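# Latch cycler lids and set idle or paused cyclers Running

## Task

For every thermal cycler whose display reads Idle or Paused at the outset: bring its lid down by hand without dropping or slamming it, latch it (lid fully down and handle pressed all the way onto its stop), then make that cycler display Running. A paused cycler must be resumed, not restarted. Never stop a run on these cyclers with the STOP key or by raising the lid handle mid-run. Any cycler that read Running or Complete at the outset must not be started, paused or stopped, its status must not change, and its lid and plate stay untouched. Every cycler must finish within about a finger's width of its starting spot, upright and barely rotated. Every plate stays flat in its block. The result must hold without the robot supporting anything. Finally release everything and move the grippers away.

## Robot and tools

Robot: two arms, left_arm and right_arm, each ending in a parallel gripper. A spare arm may be parked out of the way. The arms must not collide or shove each other hard.

Frame: one shared world frame. Origin is on the table top midway between the arms, +z up, +x out over the table, and left_arm sits on the +y side. The names left and right do not mean image sides. Gripper axes: fingers point along the gripper's own +z and close along its y. The reported position is the point between the finger pads, roughly 1 cm short of the tips. Reported positions can be somewhat wrong, more so at long reach.

The 14-number row: used by both motion tools. Always 14 numbers, each in [-1, 1], even if one arm stays still: dx, dy, dz, rx, ry, rz, opening for left_arm, then the same seven for right_arm. The first six are an offset, not a pose: a target displacement expressed in that gripper's own axes, counted from its measured pose in the most recent result that showed it (before any such result, or for later calls inside one reply, from where the hand is when the action begins). Scale: 1.0 equals 0.6 m for dx, dy, dz and 180 degrees for rotation; rx, ry, rz form a single rotation vector. The opening is absolute, not an offset: +1 fully open (0.094 m), -1 closed. Because offsets come from the measured pose, all zeros does not mean pause: it pulls the hand back to that measured pose, and repeating a small push against something solid does not press harder, though against something yielding it advances.

execute_actions: argument actions is a list holding at most one item. Empty list: just returns the current state. {"rows": [...], "steps": n}: one action of up to 15 control steps at 1/30 s each (default 15); each row covers one step, and the last row repeats if rows run out. Every row is measured from the same starting pose, not from the row before. {"steps": n} alone is a wait of up to 300 steps, counted from the previous result. Optional pictures (true/false) controls whether camera images come back. A refused call sends nothing.

move: argument target is one 14-number row as above; speed is the top path speed in m/s, 0.002 to 0.5 (default 0.25), turning capped at twice that in rad/s. Each hand follows a straight path; all paths finish together and last 0.5 to 10 s (longer ones are cut off at 10 s). The opening is sent at the start. Paths do not avoid obstacles or the other arm; hands lag, stray, and may exceed the speed near full arm extension. Faster moves and targets set further beyond a contact hit and press harder. The result adds a move: line with the ending (done, off_target, moving, held, fault), limits that acted (paced = the sent pose was clipped; held = a check blocked steps, after which the arm may jump fast), and each hand's distance to its target. If only one arm is named, the other finished fine.

wait: seconds from 0 to 10; the robot receives nothing new meanwhile.

zoom_image: camera (cam_head_left, cam_head_right, cam_high, cam_low, cam_left_wrist, cam_right_wrist) and region [x0, y0, x1, y1] in that camera's pixels, top-left origin, at most 504x504. Head, high and low images are 672x504; wrist images are 504x504.

finished_scene: pass the current scene's number; it ends and grades the scene irreversibly, and the goal must still hold then.

Result lines: the state line gives each gripper's position (m) and quaternion wxyz. grip_measured is the measured finger opening on the command scale; the last joint value is the opening in metres. Pose unreachable means the clearance check altered or blocked that arm's command; HELD marks steps not sent. Hand target shows where the controller is currently driving each hand. FAULT, MOTOR HOT and OVER-TEMPERATURE FAULT report stops and heating.

Behaviour to expect: each step the command is clipped to within 70 mm and 16 degrees of the measured pose, so far targets need several actions; after an action ends the arm only continues to its last clipped pose. Arms often settle a centimetre or more low and sag further under repeated zeros; to hold one still, send the correction back to its wanted pose in the first call of a reply and zeros after, raising the aim if it still hangs low. Moves of a few mm may do nothing. Position wins over orientation when both cannot be met. The simulation keeps running while you think.

Gripping: to hold something, command an opening about 0.03 below grip_measured (less for a lighter grip). Pads give roughly 50 to 62 N, less on very thin parts, with a brief spike on first contact. Holding loads heats motors; at 100 °C that arm goes limp and drops.

Task hints: START and the RESUME soft key work only with the lid latched. To latch a lid already down, swing its handle fully up (the lid may rise with it) and then down onto its stop while still gripping. Avoid drops, slams, hard hits, hard pushes, knocking cyclers out of place, and pushing anything off the table.

Each tool is called after "Emit:" by a JSON object that holds its "method" and its "body", one argument or row to a line.

## Session

Emit:
{"method": "execute_actions", "body": {
  "actions": []
}}

Scene clock: 0.00 s of 7800.00 s.
left_arm: end_effector_position=(+0.6142, +0.4697, +0.1805) grip_measured=+1.000 end_effector_quat_wxyz=(+0.440, +0.099, +0.696, +0.558) | right_arm: end_effector_position=(+0.7226, -0.8559, +0.1597) grip_measured=+1.000 end_effector_quat_wxyz=(+0.445, +0.419, +0.567, +0.552)
Joint positions: left_arm=[ 0.135  1.802  0.874  0.941 -0.533  1.051  0.094] | right_arm=[-0.889  2.522  2.154  0.381 -1.108  1.54   0.094]
Joint velocities: left_arm=[-0.005  0.005  0.002  0.007  0.051 -0.081  0.   ] | right_arm=[ 0.005  0.005 -0.007  0.002 -0.022 -0.007  0.   ]
Hand target (left_arm): +0.620, +0.471, +0.197; +0.452, +0.091, +0.686, +0.563
Hand target (right_arm): +0.725, -0.859, +0.167; +0.453, +0.411, +0.568, +0.550

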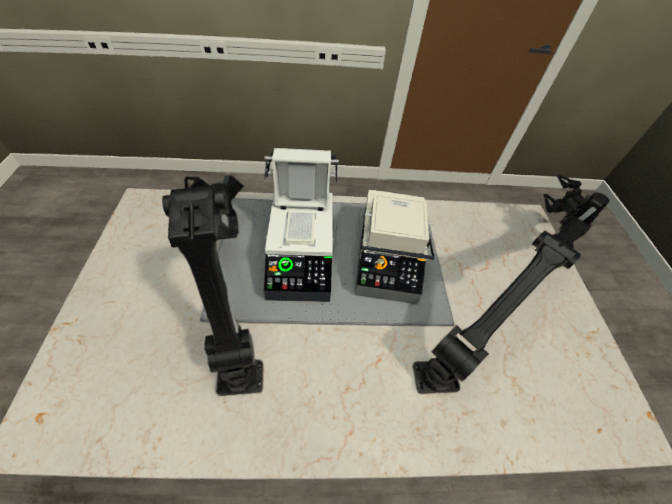

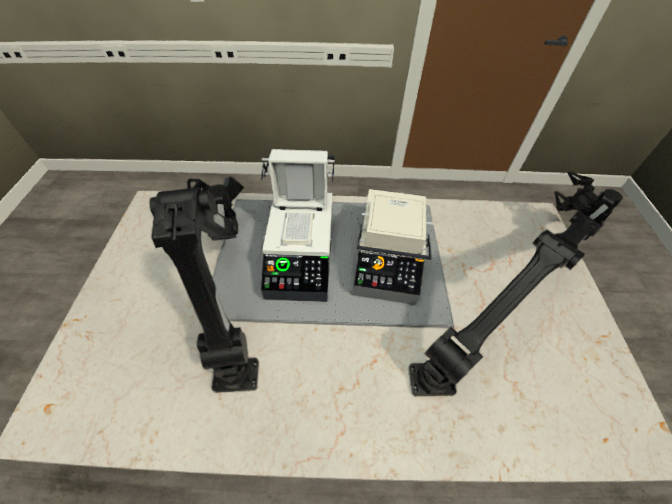

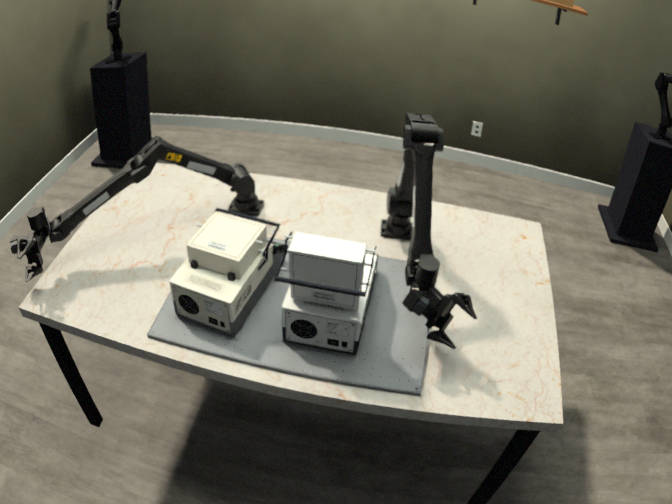

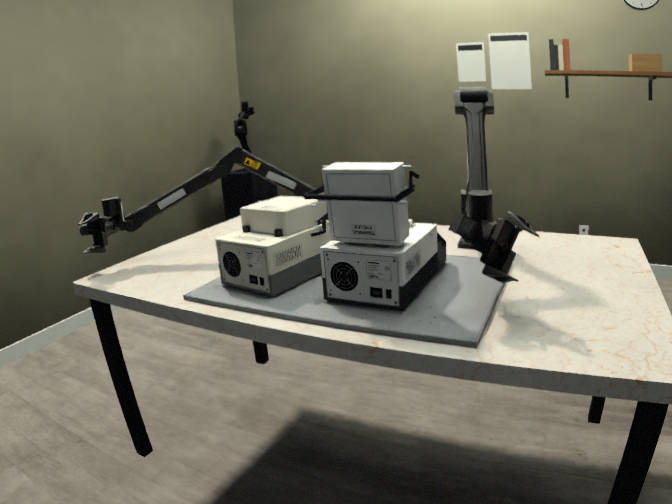

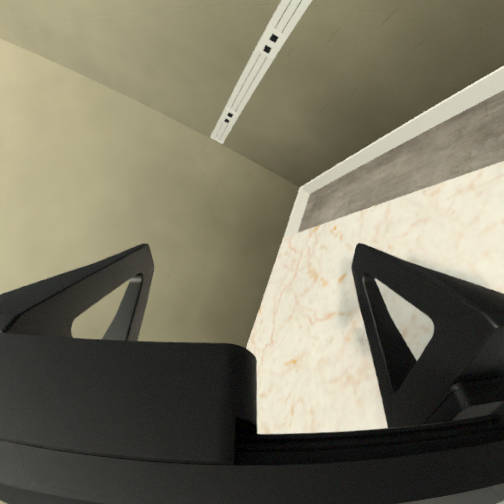

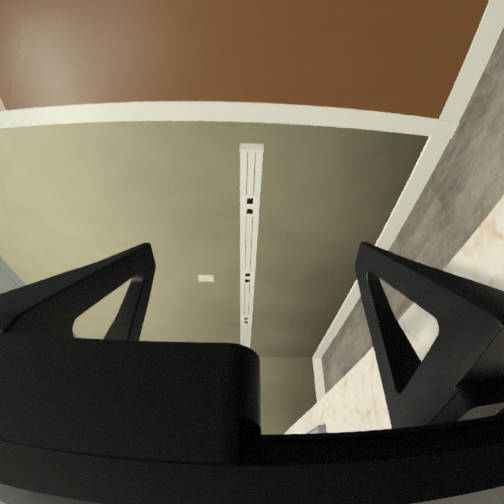

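Emit:
{"method": "zoom_image", "body": {
  "camera": "cam_head_left",
  "region": [250, 140, 450, 310]
}}

Emit:
{"method": "zoom_image", "body": {
  "camera": "cam_high",
  "region": [150, 190, 400, 370]
}}

Region (250, 140, 450, 310) of cam_head_left's 672x504 image, scaled by 2.520, with more detail than that image has; it fills the top 428 rows of this view, and the rest is white.

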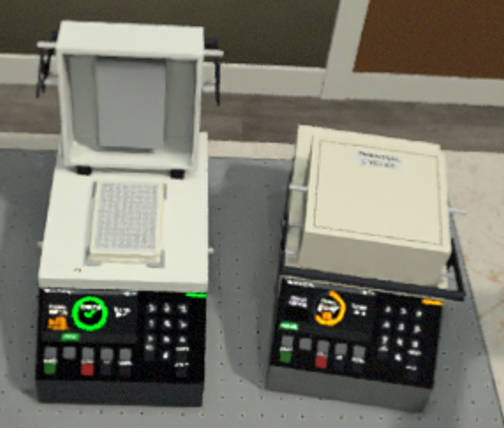

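Region (150, 190, 400, 370) of cam_high's 672x504 image, scaled by 2.016, with more detail than that image has; it fills the top 363 rows of this view, and the rest is white.

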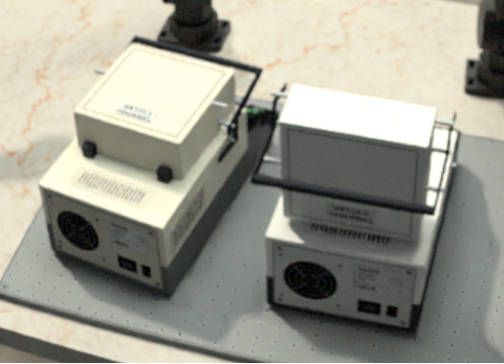

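Emit:
{"method": "move", "body": {
  "target": [0,0,0,0,0,0,1,0.8,0.27,-0.476,0.25,-0.08,0,1]
}}

Scene clock: 31.67 s of 7800.00 s.
left_arm: end_effector_position=(+0.6142, +0.4697, +0.1805) grip_measured=+1.000 end_effector_quat_wxyz=(+0.440, +0.099, +0.696, +0.558) | right_arm: end_effector_position=(+0.3139, -0.4658, +0.3006) grip_measured=+1.000 end_effector_quat_wxyz=(+0.334, +0.618, +0.672, +0.234)
Joint positions: left_arm=[ 0.135  1.802  0.874  0.941 -0.533  1.051  0.094] | right_arm=[-0.802  0.742  0.831 -0.926 -0.455  0.9    0.094]
Joint velocities: left_arm=[ 0.005  0.005 -0.007 -0.002  0.022  0.066  0.   ] | right_arm=[-0.005 -0.015 -0.002 -0.007  0.022 -0.022  0.   ]
Hand target (left_arm): +0.614, +0.470, +0.180; +0.440, +0.099, +0.696, +0.558
Hand target (right_arm): +0.313, -0.463, +0.292; +0.319, +0.620, +0.678, +0.232
Off the commanded pose (left_arm): 0.000 m, 0 deg.
Off the commanded pose (right_arm): 0.012 m, 2 deg.
After step 90, 25.80 s passed at rest.
move: off_target (right_arm)
camera_calibration (this result's frames):
cam_right_wrist: T_world_to_cam=[[-0.679449, -0.140046, -0.720233, 0.366886], [-0.441389, 0.862146, 0.248755, 0.469194], [0.586109, 0.48692, -0.6476, 0.357849], [0, 0, 0, 1]] pos_world=[0.246639, -0.527377, 0.379272]

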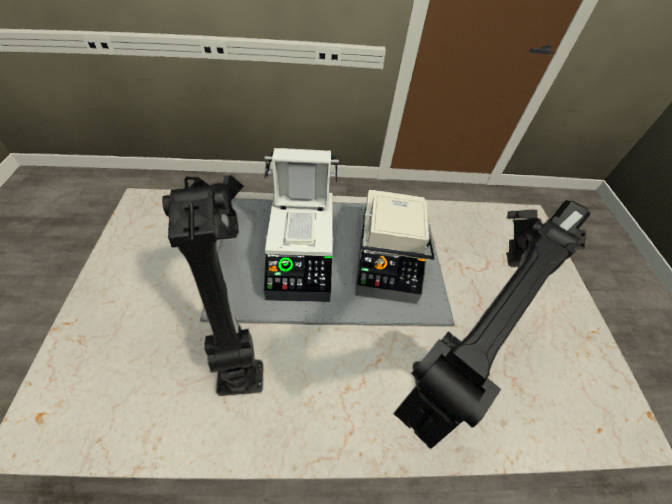

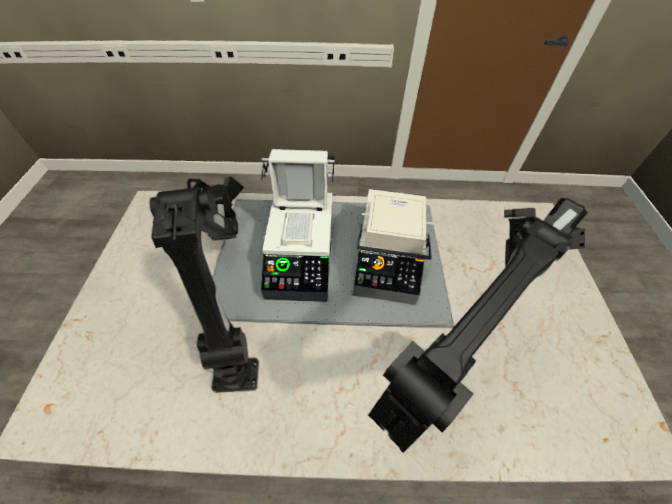

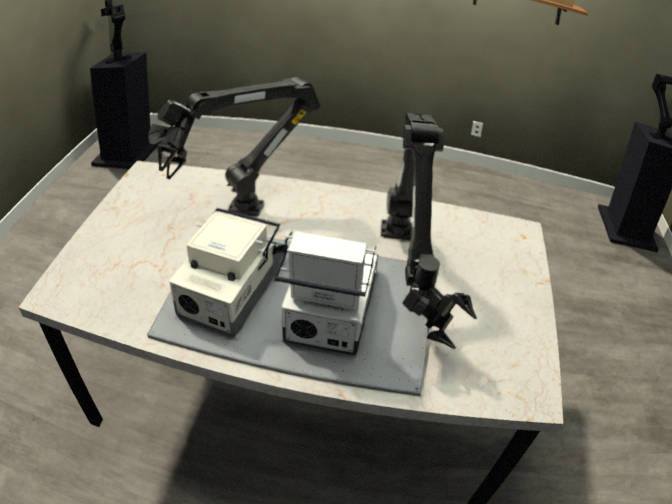

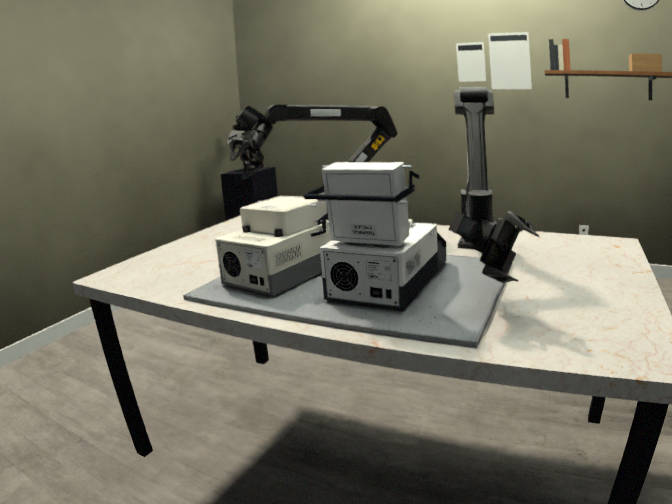

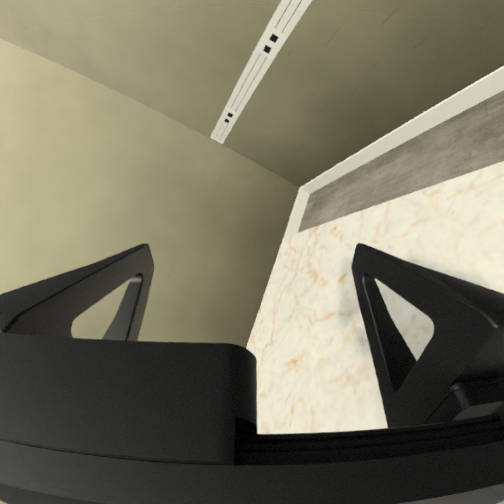

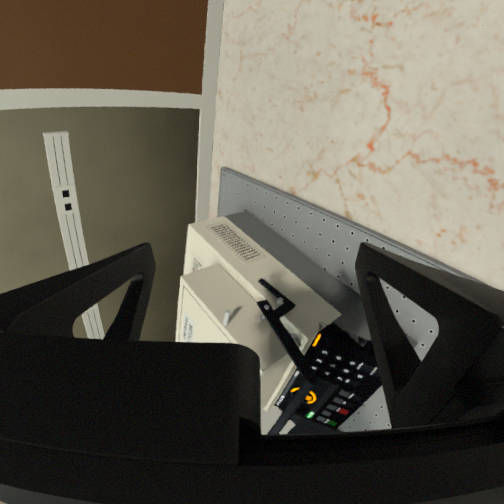

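Emit:
{"method": "move", "body": {
  "target": [0,0,0,0,0,0,1,0.465,-0.06,-0.08,0,0,0,1]
}}

Emit:
{"method": "zoom_image", "body": {
  "camera": "cam_head_right",
  "region": [330, 170, 480, 320]
}}

Scene clock: 51.70 s of 7800.00 s.
left_arm: end_effector_position=(+0.6142, +0.4697, +0.1805) grip_measured=+1.000 end_effector_quat_wxyz=(+0.440, +0.099, +0.696, +0.558) | right_arm: end_effector_position=(+0.2496, -0.1885, +0.2553) grip_measured=+1.000 end_effector_quat_wxyz=(+0.332, +0.581, +0.701, +0.248)
Joint positions: left_arm=[ 0.135  1.802  0.874  0.941 -0.533  1.051  0.094] | right_arm=[ 0.87   0.523  0.658 -1.124  0.665  2.087  0.094]
Joint velocities: left_arm=[-0.005  0.005 -0.022 -0.002 -0.022  0.037  0.   ] | right_arm=[-0.015  0.005 -0.017  0.002 -0.051  0.007  0.   ]
Hand target (left_arm): +0.614, +0.470, +0.180; +0.440, +0.099, +0.696, +0.558
Hand target (right_arm): +0.249, -0.192, +0.264; +0.331, +0.591, +0.691, +0.251
Off the commanded pose (left_arm): 0.000 m, 0 deg.
Off the commanded pose (right_arm): 0.007 m, 6 deg.
joint sent to its limit (right arm) — the command would take joint 6 (wrist roll) past its upper limit, so that joint was sent only as far as its limit.
After step 90, 15.17 s passed at rest.
move: off_target (right_arm)
camera_calibration (this result's frames):
cam_right_wrist: T_world_to_cam=[[-0.654026, -0.215232, -0.725207, 0.310102], [-0.524215, 0.820117, 0.229363, 0.230708], [0.545388, 0.530174, -0.649205, 0.249835], [0, 0, 0, 1]] pos_world=[0.187498, -0.25492, 0.334166]

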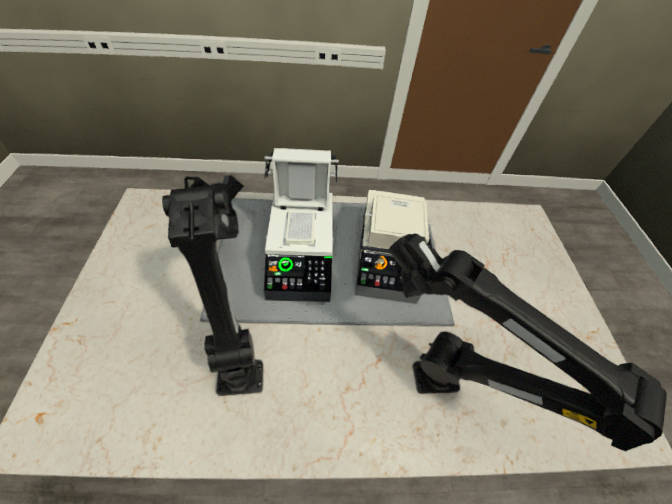

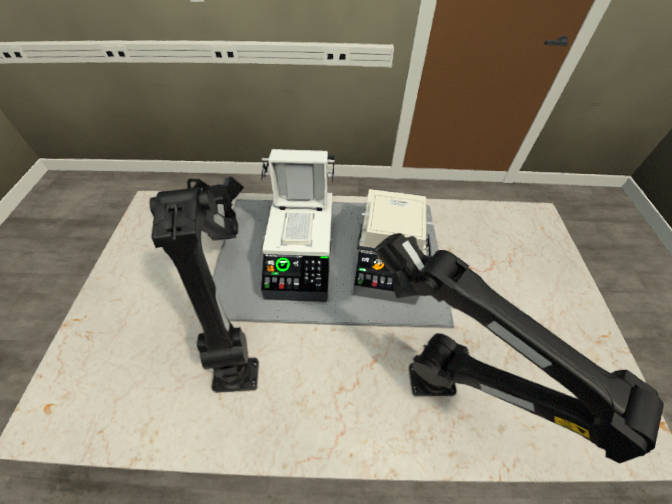

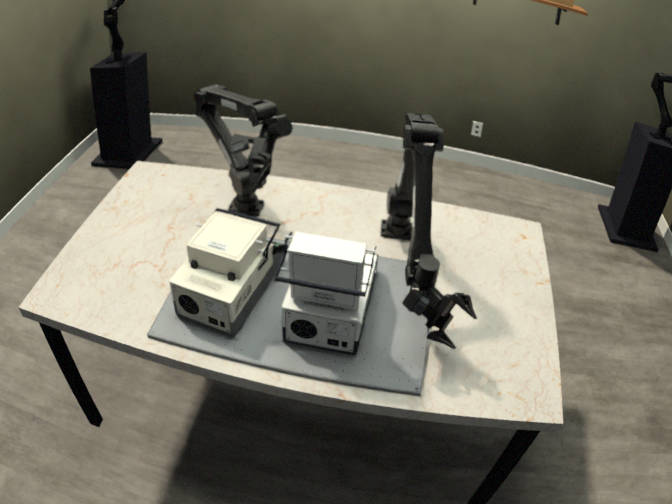

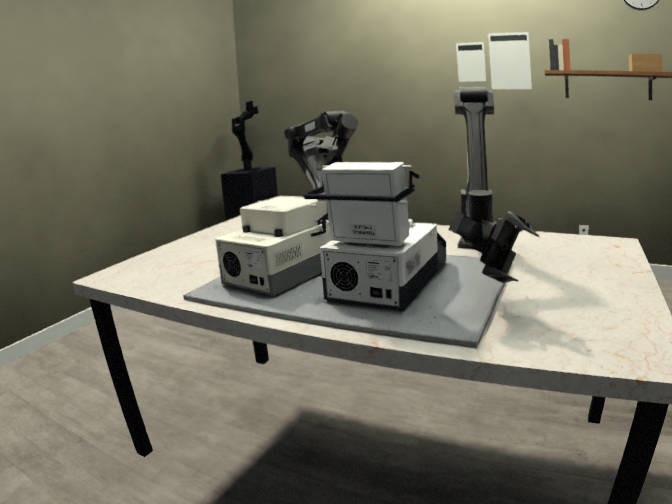

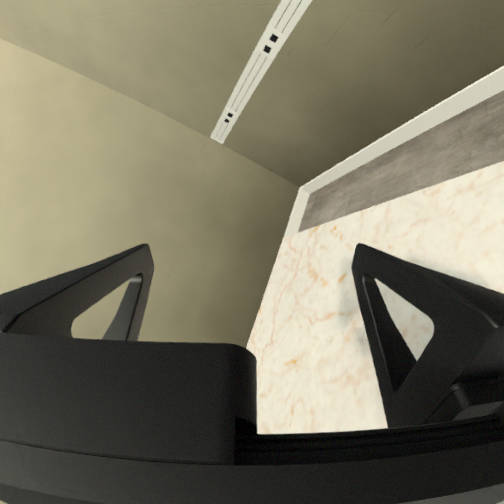

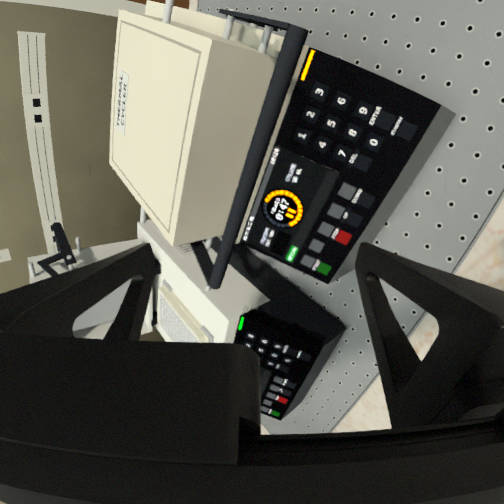

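Region (330, 170, 480, 320) of cam_head_right's 672x504 image, scaled by 3.360, with more detail than that image has.

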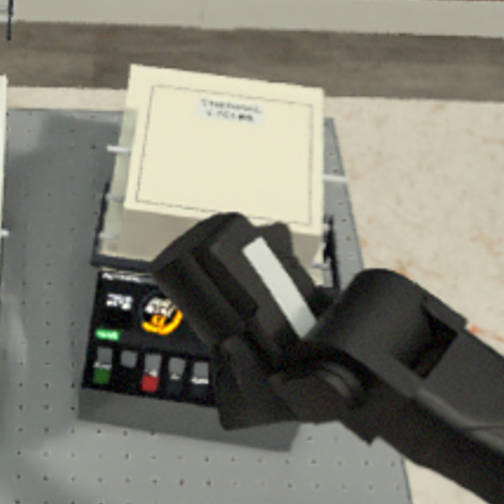

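Emit:
{"method": "move", "body": {
  "target": [0,0,0,0,0,0,1,0,0,0,0,0,-0.97,1]
}}

Scene clock: 69.23 s of 7800.00 s.
left_arm: end_effector_position=(+0.6142, +0.4697, +0.1805) grip_measured=+1.000 end_effector_quat_wxyz=(+0.440, +0.099, +0.696, +0.558) | right_arm: end_effector_position=(+0.2498, -0.1889, +0.2555) grip_measured=+1.000 end_effector_quat_wxyz=(-0.266, +0.666, -0.620, +0.319)
Joint positions: left_arm=[ 0.135  1.802  0.874  0.941 -0.533  1.051  0.094] | right_arm=[ 0.87   0.523  0.658 -1.124  0.668 -0.942  0.094]
Joint velocities: left_arm=[-0.005 -0.005 -0.007 -0.022  0.037  0.022  0.   ] | right_arm=[-0.005 -0.015  0.002  0.007 -0.022  0.037  0.   ]
Hand target (left_arm): +0.614, +0.470, +0.180; +0.440, +0.099, +0.696, +0.558
Hand target (right_arm): +0.250, -0.189, +0.255; -0.263, +0.672, -0.614, +0.320
Off the commanded pose (left_arm): 0.000 m, 0 deg.
Off the commanded pose (right_arm): 0.001 m, 1 deg.
After step 90, 7.87 s passed at rest.
move: done
camera_calibration (this result's frames):
cam_right_wrist: T_world_to_cam=[[0.650483, 0.104558, 0.75229, -0.33265], [-0.407231, -0.788062, 0.46165, -0.161286], [0.64112, -0.606652, -0.470042, -0.0343836], [0, 0, 0, 1]] pos_world=[0.172747, -0.113181, 0.308545]

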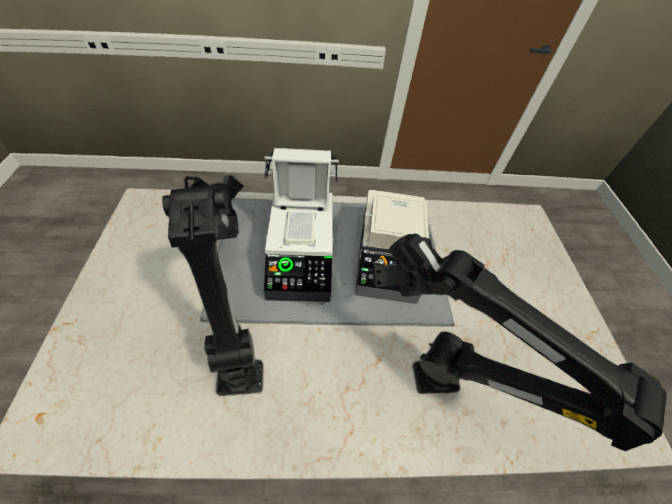

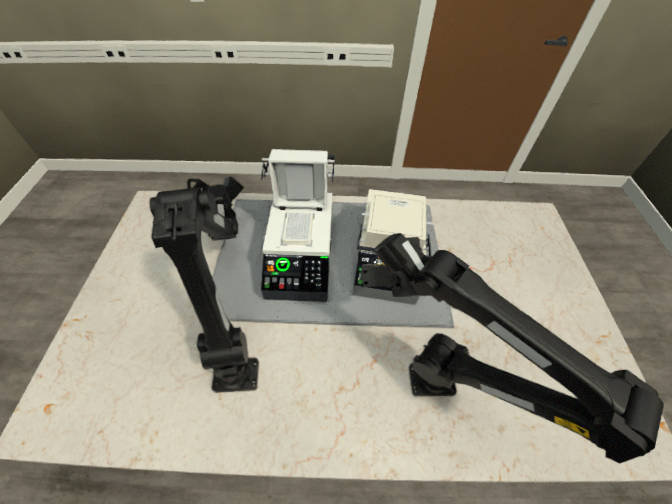

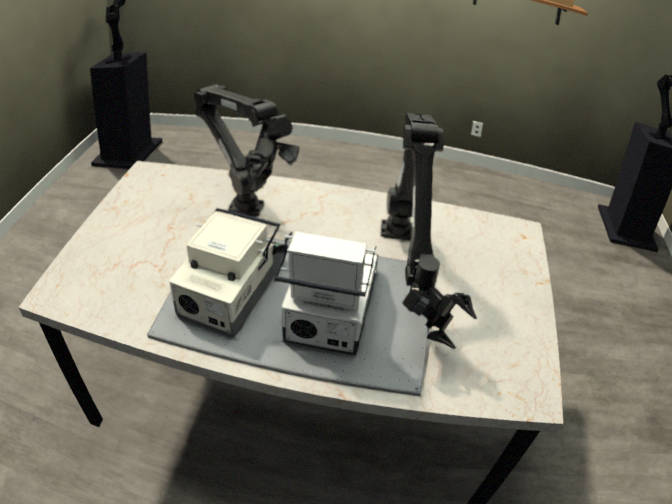

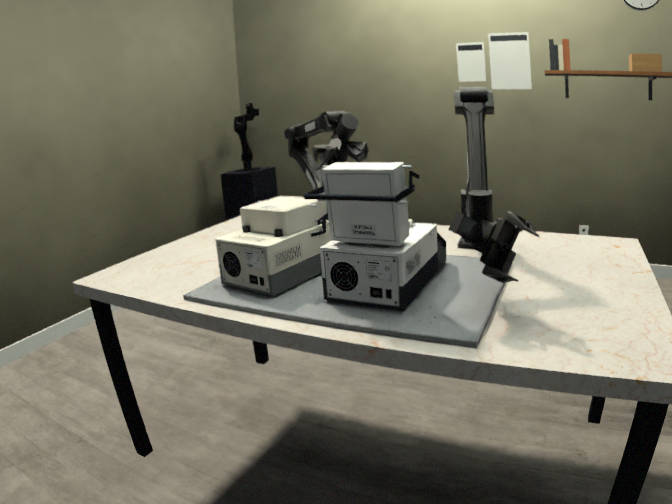

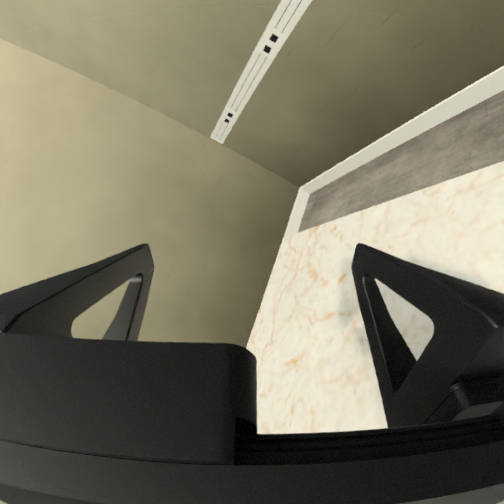

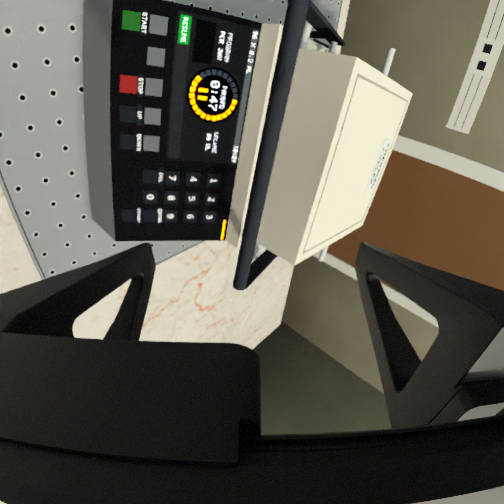

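Emit:
{"method": "move", "body": {
  "target": [0,0,0,0,0,0,1,-0.005,-0.008,0.155,-0.005,0.04,0.035,1],
  "speed": 0.08
}}

Scene clock: 82.47 s of 7800.00 s.
left_arm: end_effector_position=(+0.6142, +0.4697, +0.1805) grip_measured=+1.000 end_effector_quat_wxyz=(+0.440, +0.099, +0.696, +0.558) | right_arm: end_effector_position=(+0.3181, -0.1890, +0.1974) grip_measured=+1.000 end_effector_quat_wxyz=(+0.232, -0.612, +0.676, -0.339)
Joint positions: left_arm=[ 0.135  1.802  0.874  0.941 -0.533  1.051  0.094] | right_arm=[ 0.666  0.77   0.585 -0.797  0.648 -0.972  0.094]
Joint velocities: left_arm=[-0.015 -0.005  0.002 -0.002  0.007 -0.007  0.   ] | right_arm=[-0.005 -0.005  0.017 -0.012  0.007  0.037  0.   ]
Hand target (left_arm): +0.614, +0.470, +0.180; +0.440, +0.099, +0.696, +0.558
Hand target (right_arm): +0.322, -0.188, +0.197; +0.237, -0.612, +0.674, -0.340
Off the commanded pose (left_arm): 0.000 m, 0 deg.
Off the commanded pose (right_arm): 0.005 m, 1 deg.
After step 90, 8.73 s passed at rest.
move: done
camera_calibration (this result's frames):
cam_right_wrist: T_world_to_cam=[[0.66667, -0.00563622, 0.745332, -0.3579], [-0.531978, -0.704003, 0.47051, -0.052877], [0.522064, -0.710175, -0.472336, -0.086749], [0, 0, 0, 1]] pos_world=[0.25576, -0.10085, 0.250659]

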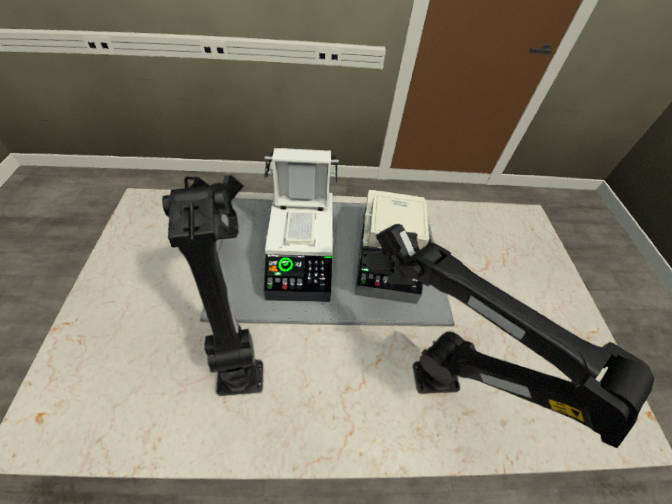

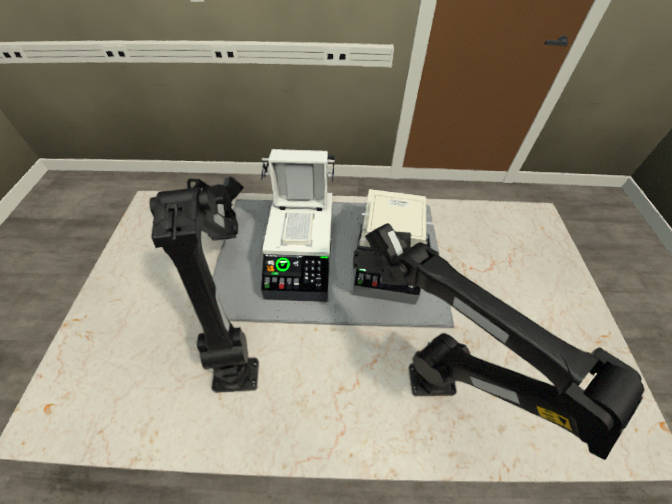

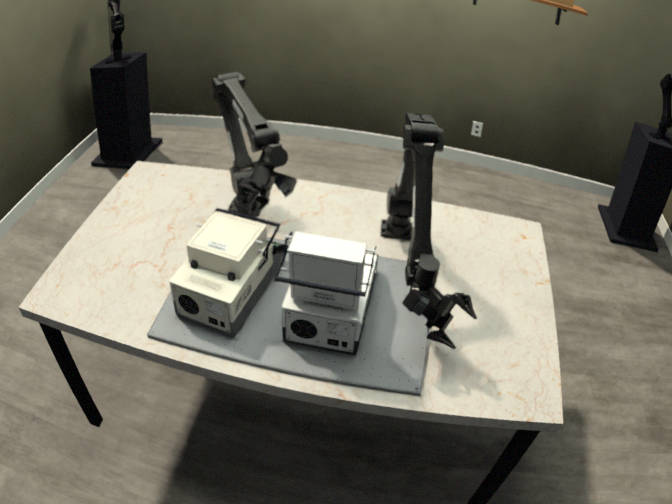

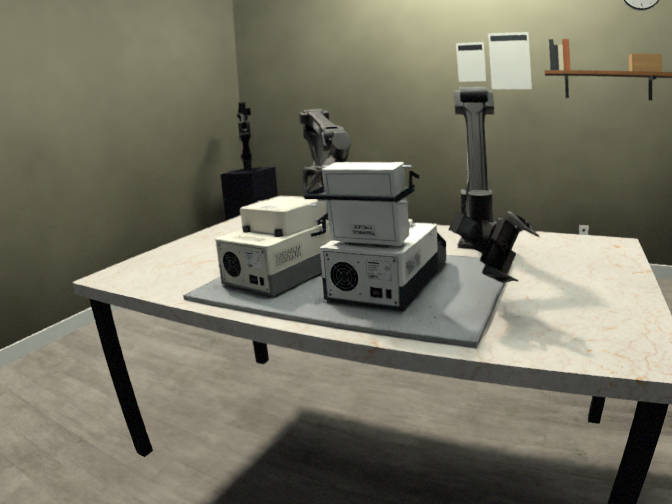

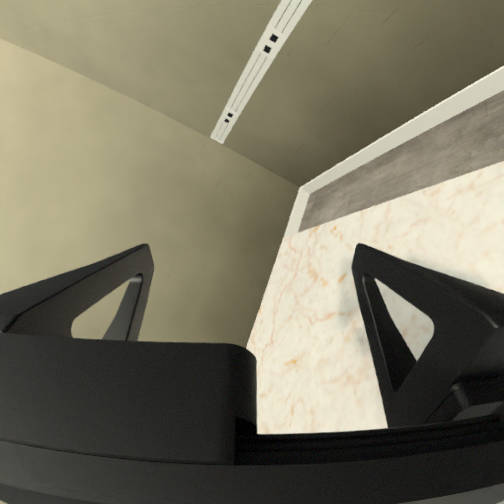

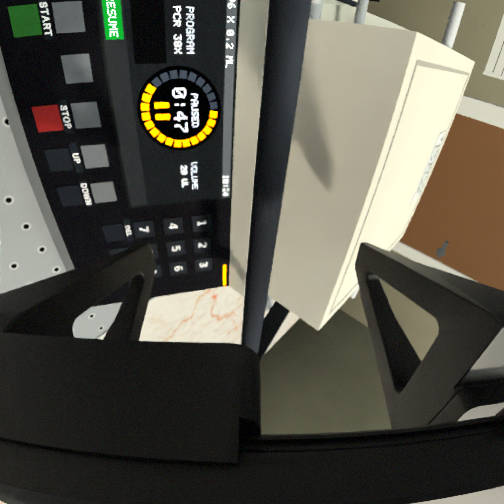

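Emit:
{"method": "move", "body": {
  "target": [0,0,0,0,0,0,1,0,0,0.025,0,0,0,0.2],
  "speed": 0.03
}}

Emit:
{"method": "move", "body": {
  "target": [0,0,0,0,0,0,1,0,0,0,0,0,0,-1]
}}

Scene clock: 88.40 s of 7800.00 s.
left_arm: end_effector_position=(+0.6142, +0.4697, +0.1805) grip_measured=+1.000 end_effector_quat_wxyz=(+0.440, +0.099, +0.696, +0.558) | right_arm: end_effector_position=(+0.3250, -0.1920, +0.1891) grip_measured=+0.202 end_effector_quat_wxyz=(+0.229, -0.611, +0.678, -0.337)
Joint positions: left_arm=[ 0.135  1.802  0.874  0.941 -0.533  1.051  0.094] | right_arm=[ 0.635  0.79   0.573 -0.754  0.63  -0.995  0.056]
Joint velocities: left_arm=[-0.015 -0.015 -0.002 -0.012 -0.022 -0.051  0.   ] | right_arm=[-0.024  0.005 -0.007  0.022  0.007 -0.007 -0.   ]
Hand target (left_arm): +0.614, +0.470, +0.180; +0.440, +0.099, +0.696, +0.558
Hand target (right_arm): +0.329, -0.191, +0.187; +0.232, -0.612, +0.676, -0.339
Off the commanded pose (left_arm): 0.000 m, 0 deg.
Off the commanded pose (right_arm): 0.004 m, 1 deg.
After step 90, 2.17 s passed at rest.
move: done
camera_calibration (this result's frames):
cam_right_wrist: T_world_to_cam=[[0.671285, -0.0106394, 0.741123, -0.358028], [-0.533363, -0.701256, 0.473036, -0.0469398], [0.514684, -0.71283, -0.476418, -0.0937903], [0, 0, 0, 1]] pos_world=[0.263575, -0.103583, 0.242863]

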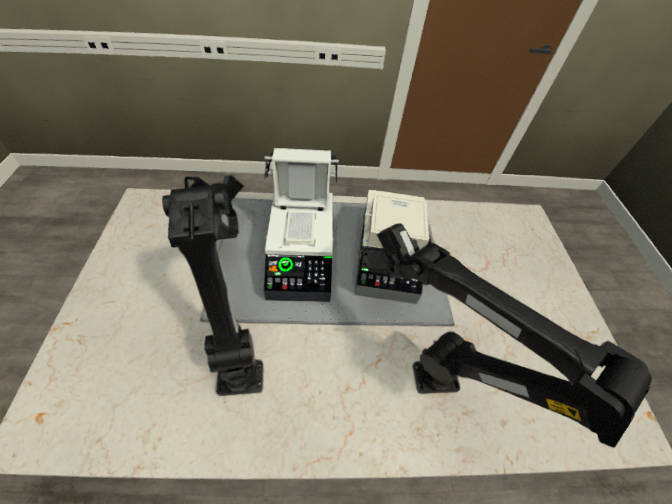

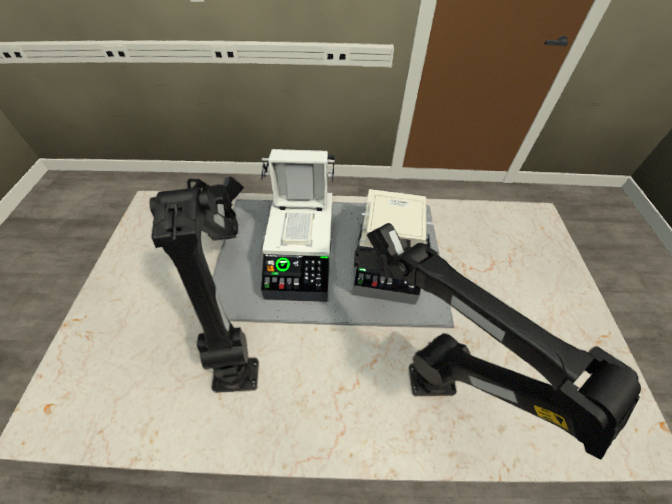

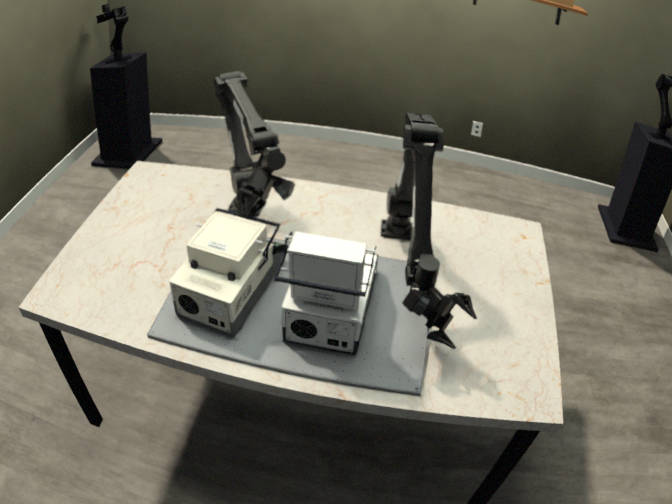

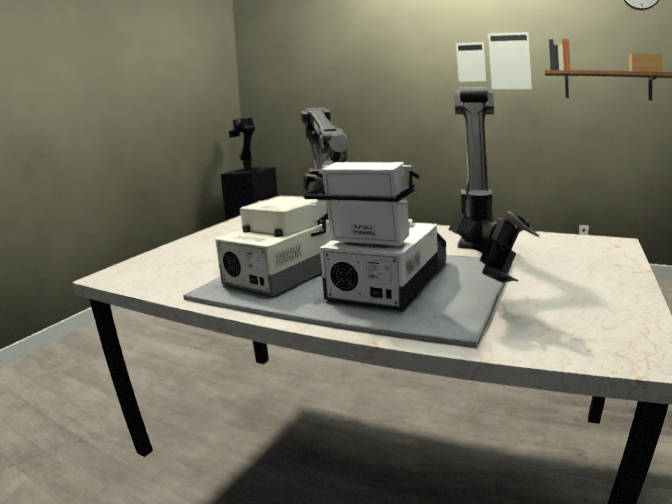

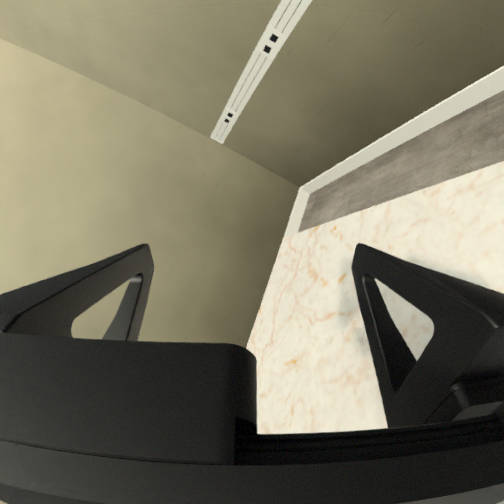

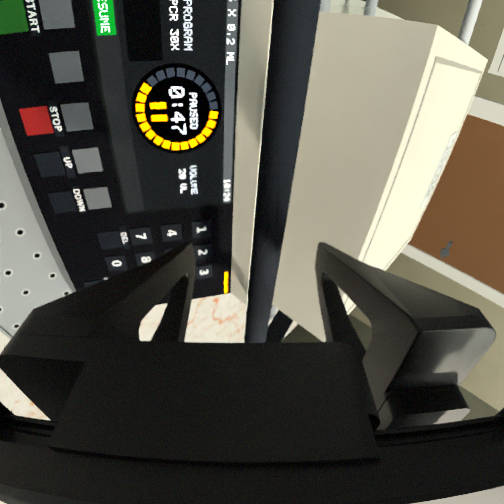

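Scene clock: 88.90 s of 7800.00 s.
left_arm: end_effector_position=(+0.6142, +0.4697, +0.1805) grip_measured=+1.000 end_effector_quat_wxyz=(+0.440, +0.099, +0.696, +0.558) | right_arm: end_effector_position=(+0.3274, -0.1922, +0.1917) grip_measured=-0.759 end_effector_quat_wxyz=(+0.237, -0.602, +0.684, -0.337)
Joint positions: left_arm=[ 0.135  1.802  0.874  0.941 -0.533  1.051  0.094] | right_arm=[ 0.63   0.789  0.574 -0.743  0.632 -0.981  0.011]
Joint velocities: left_arm=[ 0.015 -0.005 -0.002 -0.002 -0.066 -0.037  0.   ] | right_arm=[-0.005 -0.005 -0.007  0.012 -0.022 -0.007 -0.001]
Hand target (left_arm): +0.614, +0.470, +0.180; +0.440, +0.099, +0.696, +0.558
Hand target (right_arm): +0.325, -0.192, +0.189; +0.229, -0.611, +0.679, -0.337
Off the commanded pose (left_arm): 0.000 m, 0 deg.
Off the commanded pose (right_arm): 0.004 m, 2 deg.
move: done
camera_calibration (this result's frames):
cam_right_wrist: T_world_to_cam=[[0.660031, -0.03325, 0.750502, -0.364032], [-0.550401, -0.701333, 0.452979, -0.0376176], [0.511291, -0.712058, -0.481202, -0.0916605], [0, 0, 0, 1]] pos_world=[0.266433, -0.103754, 0.24614]

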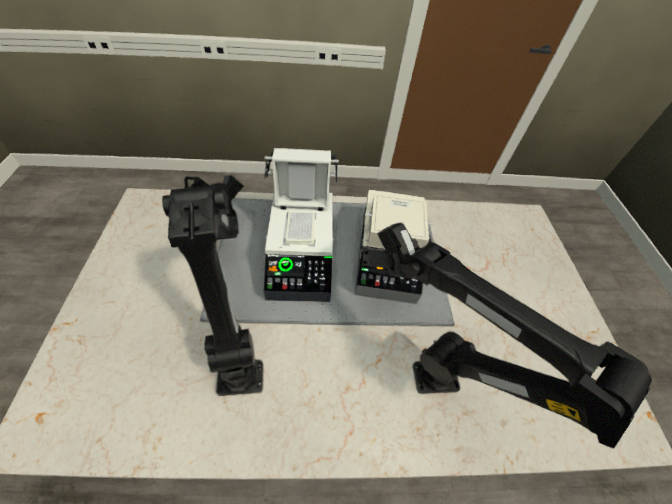

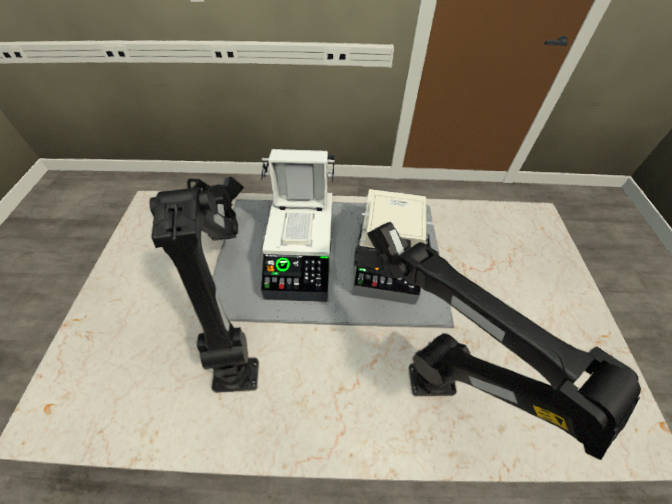

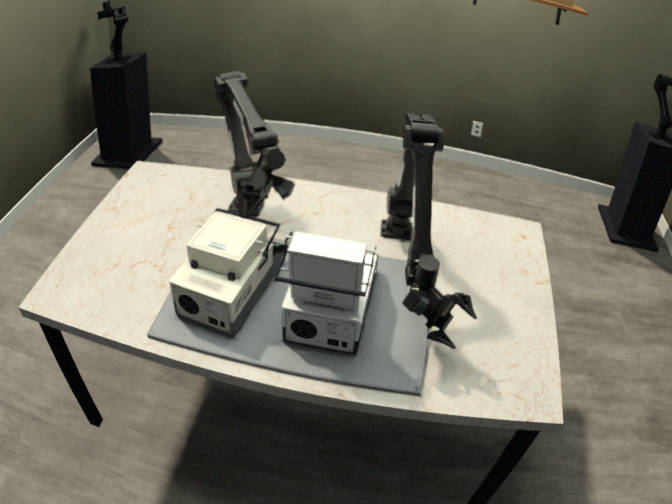

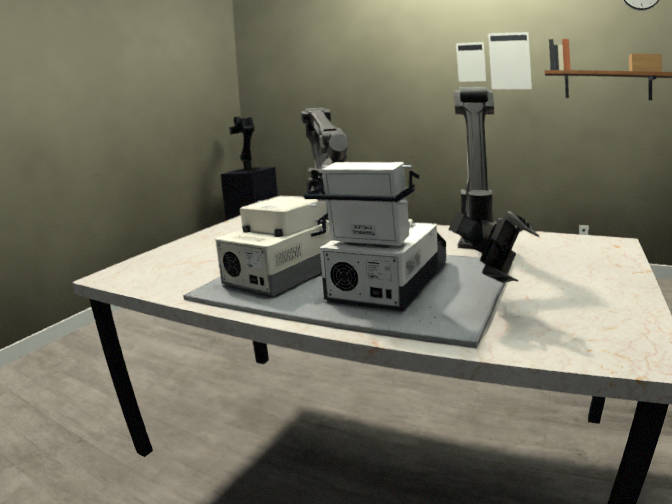

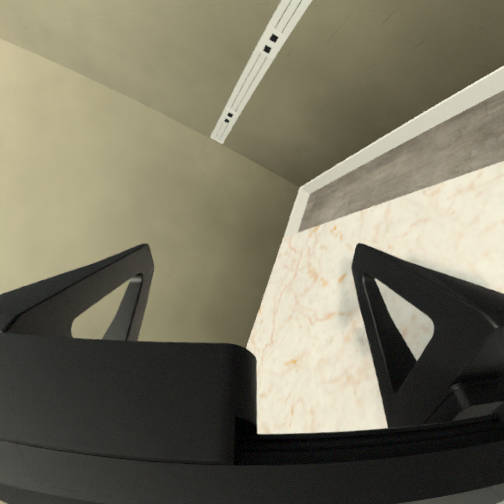

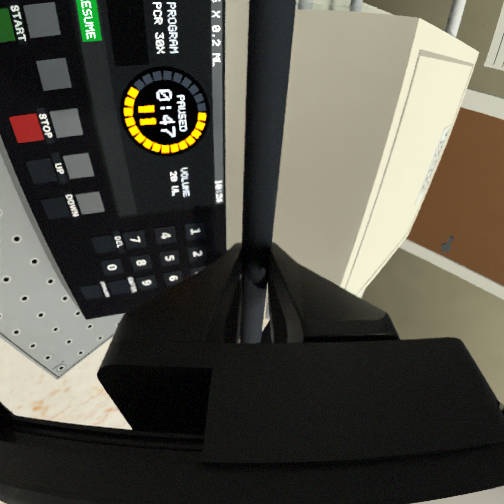

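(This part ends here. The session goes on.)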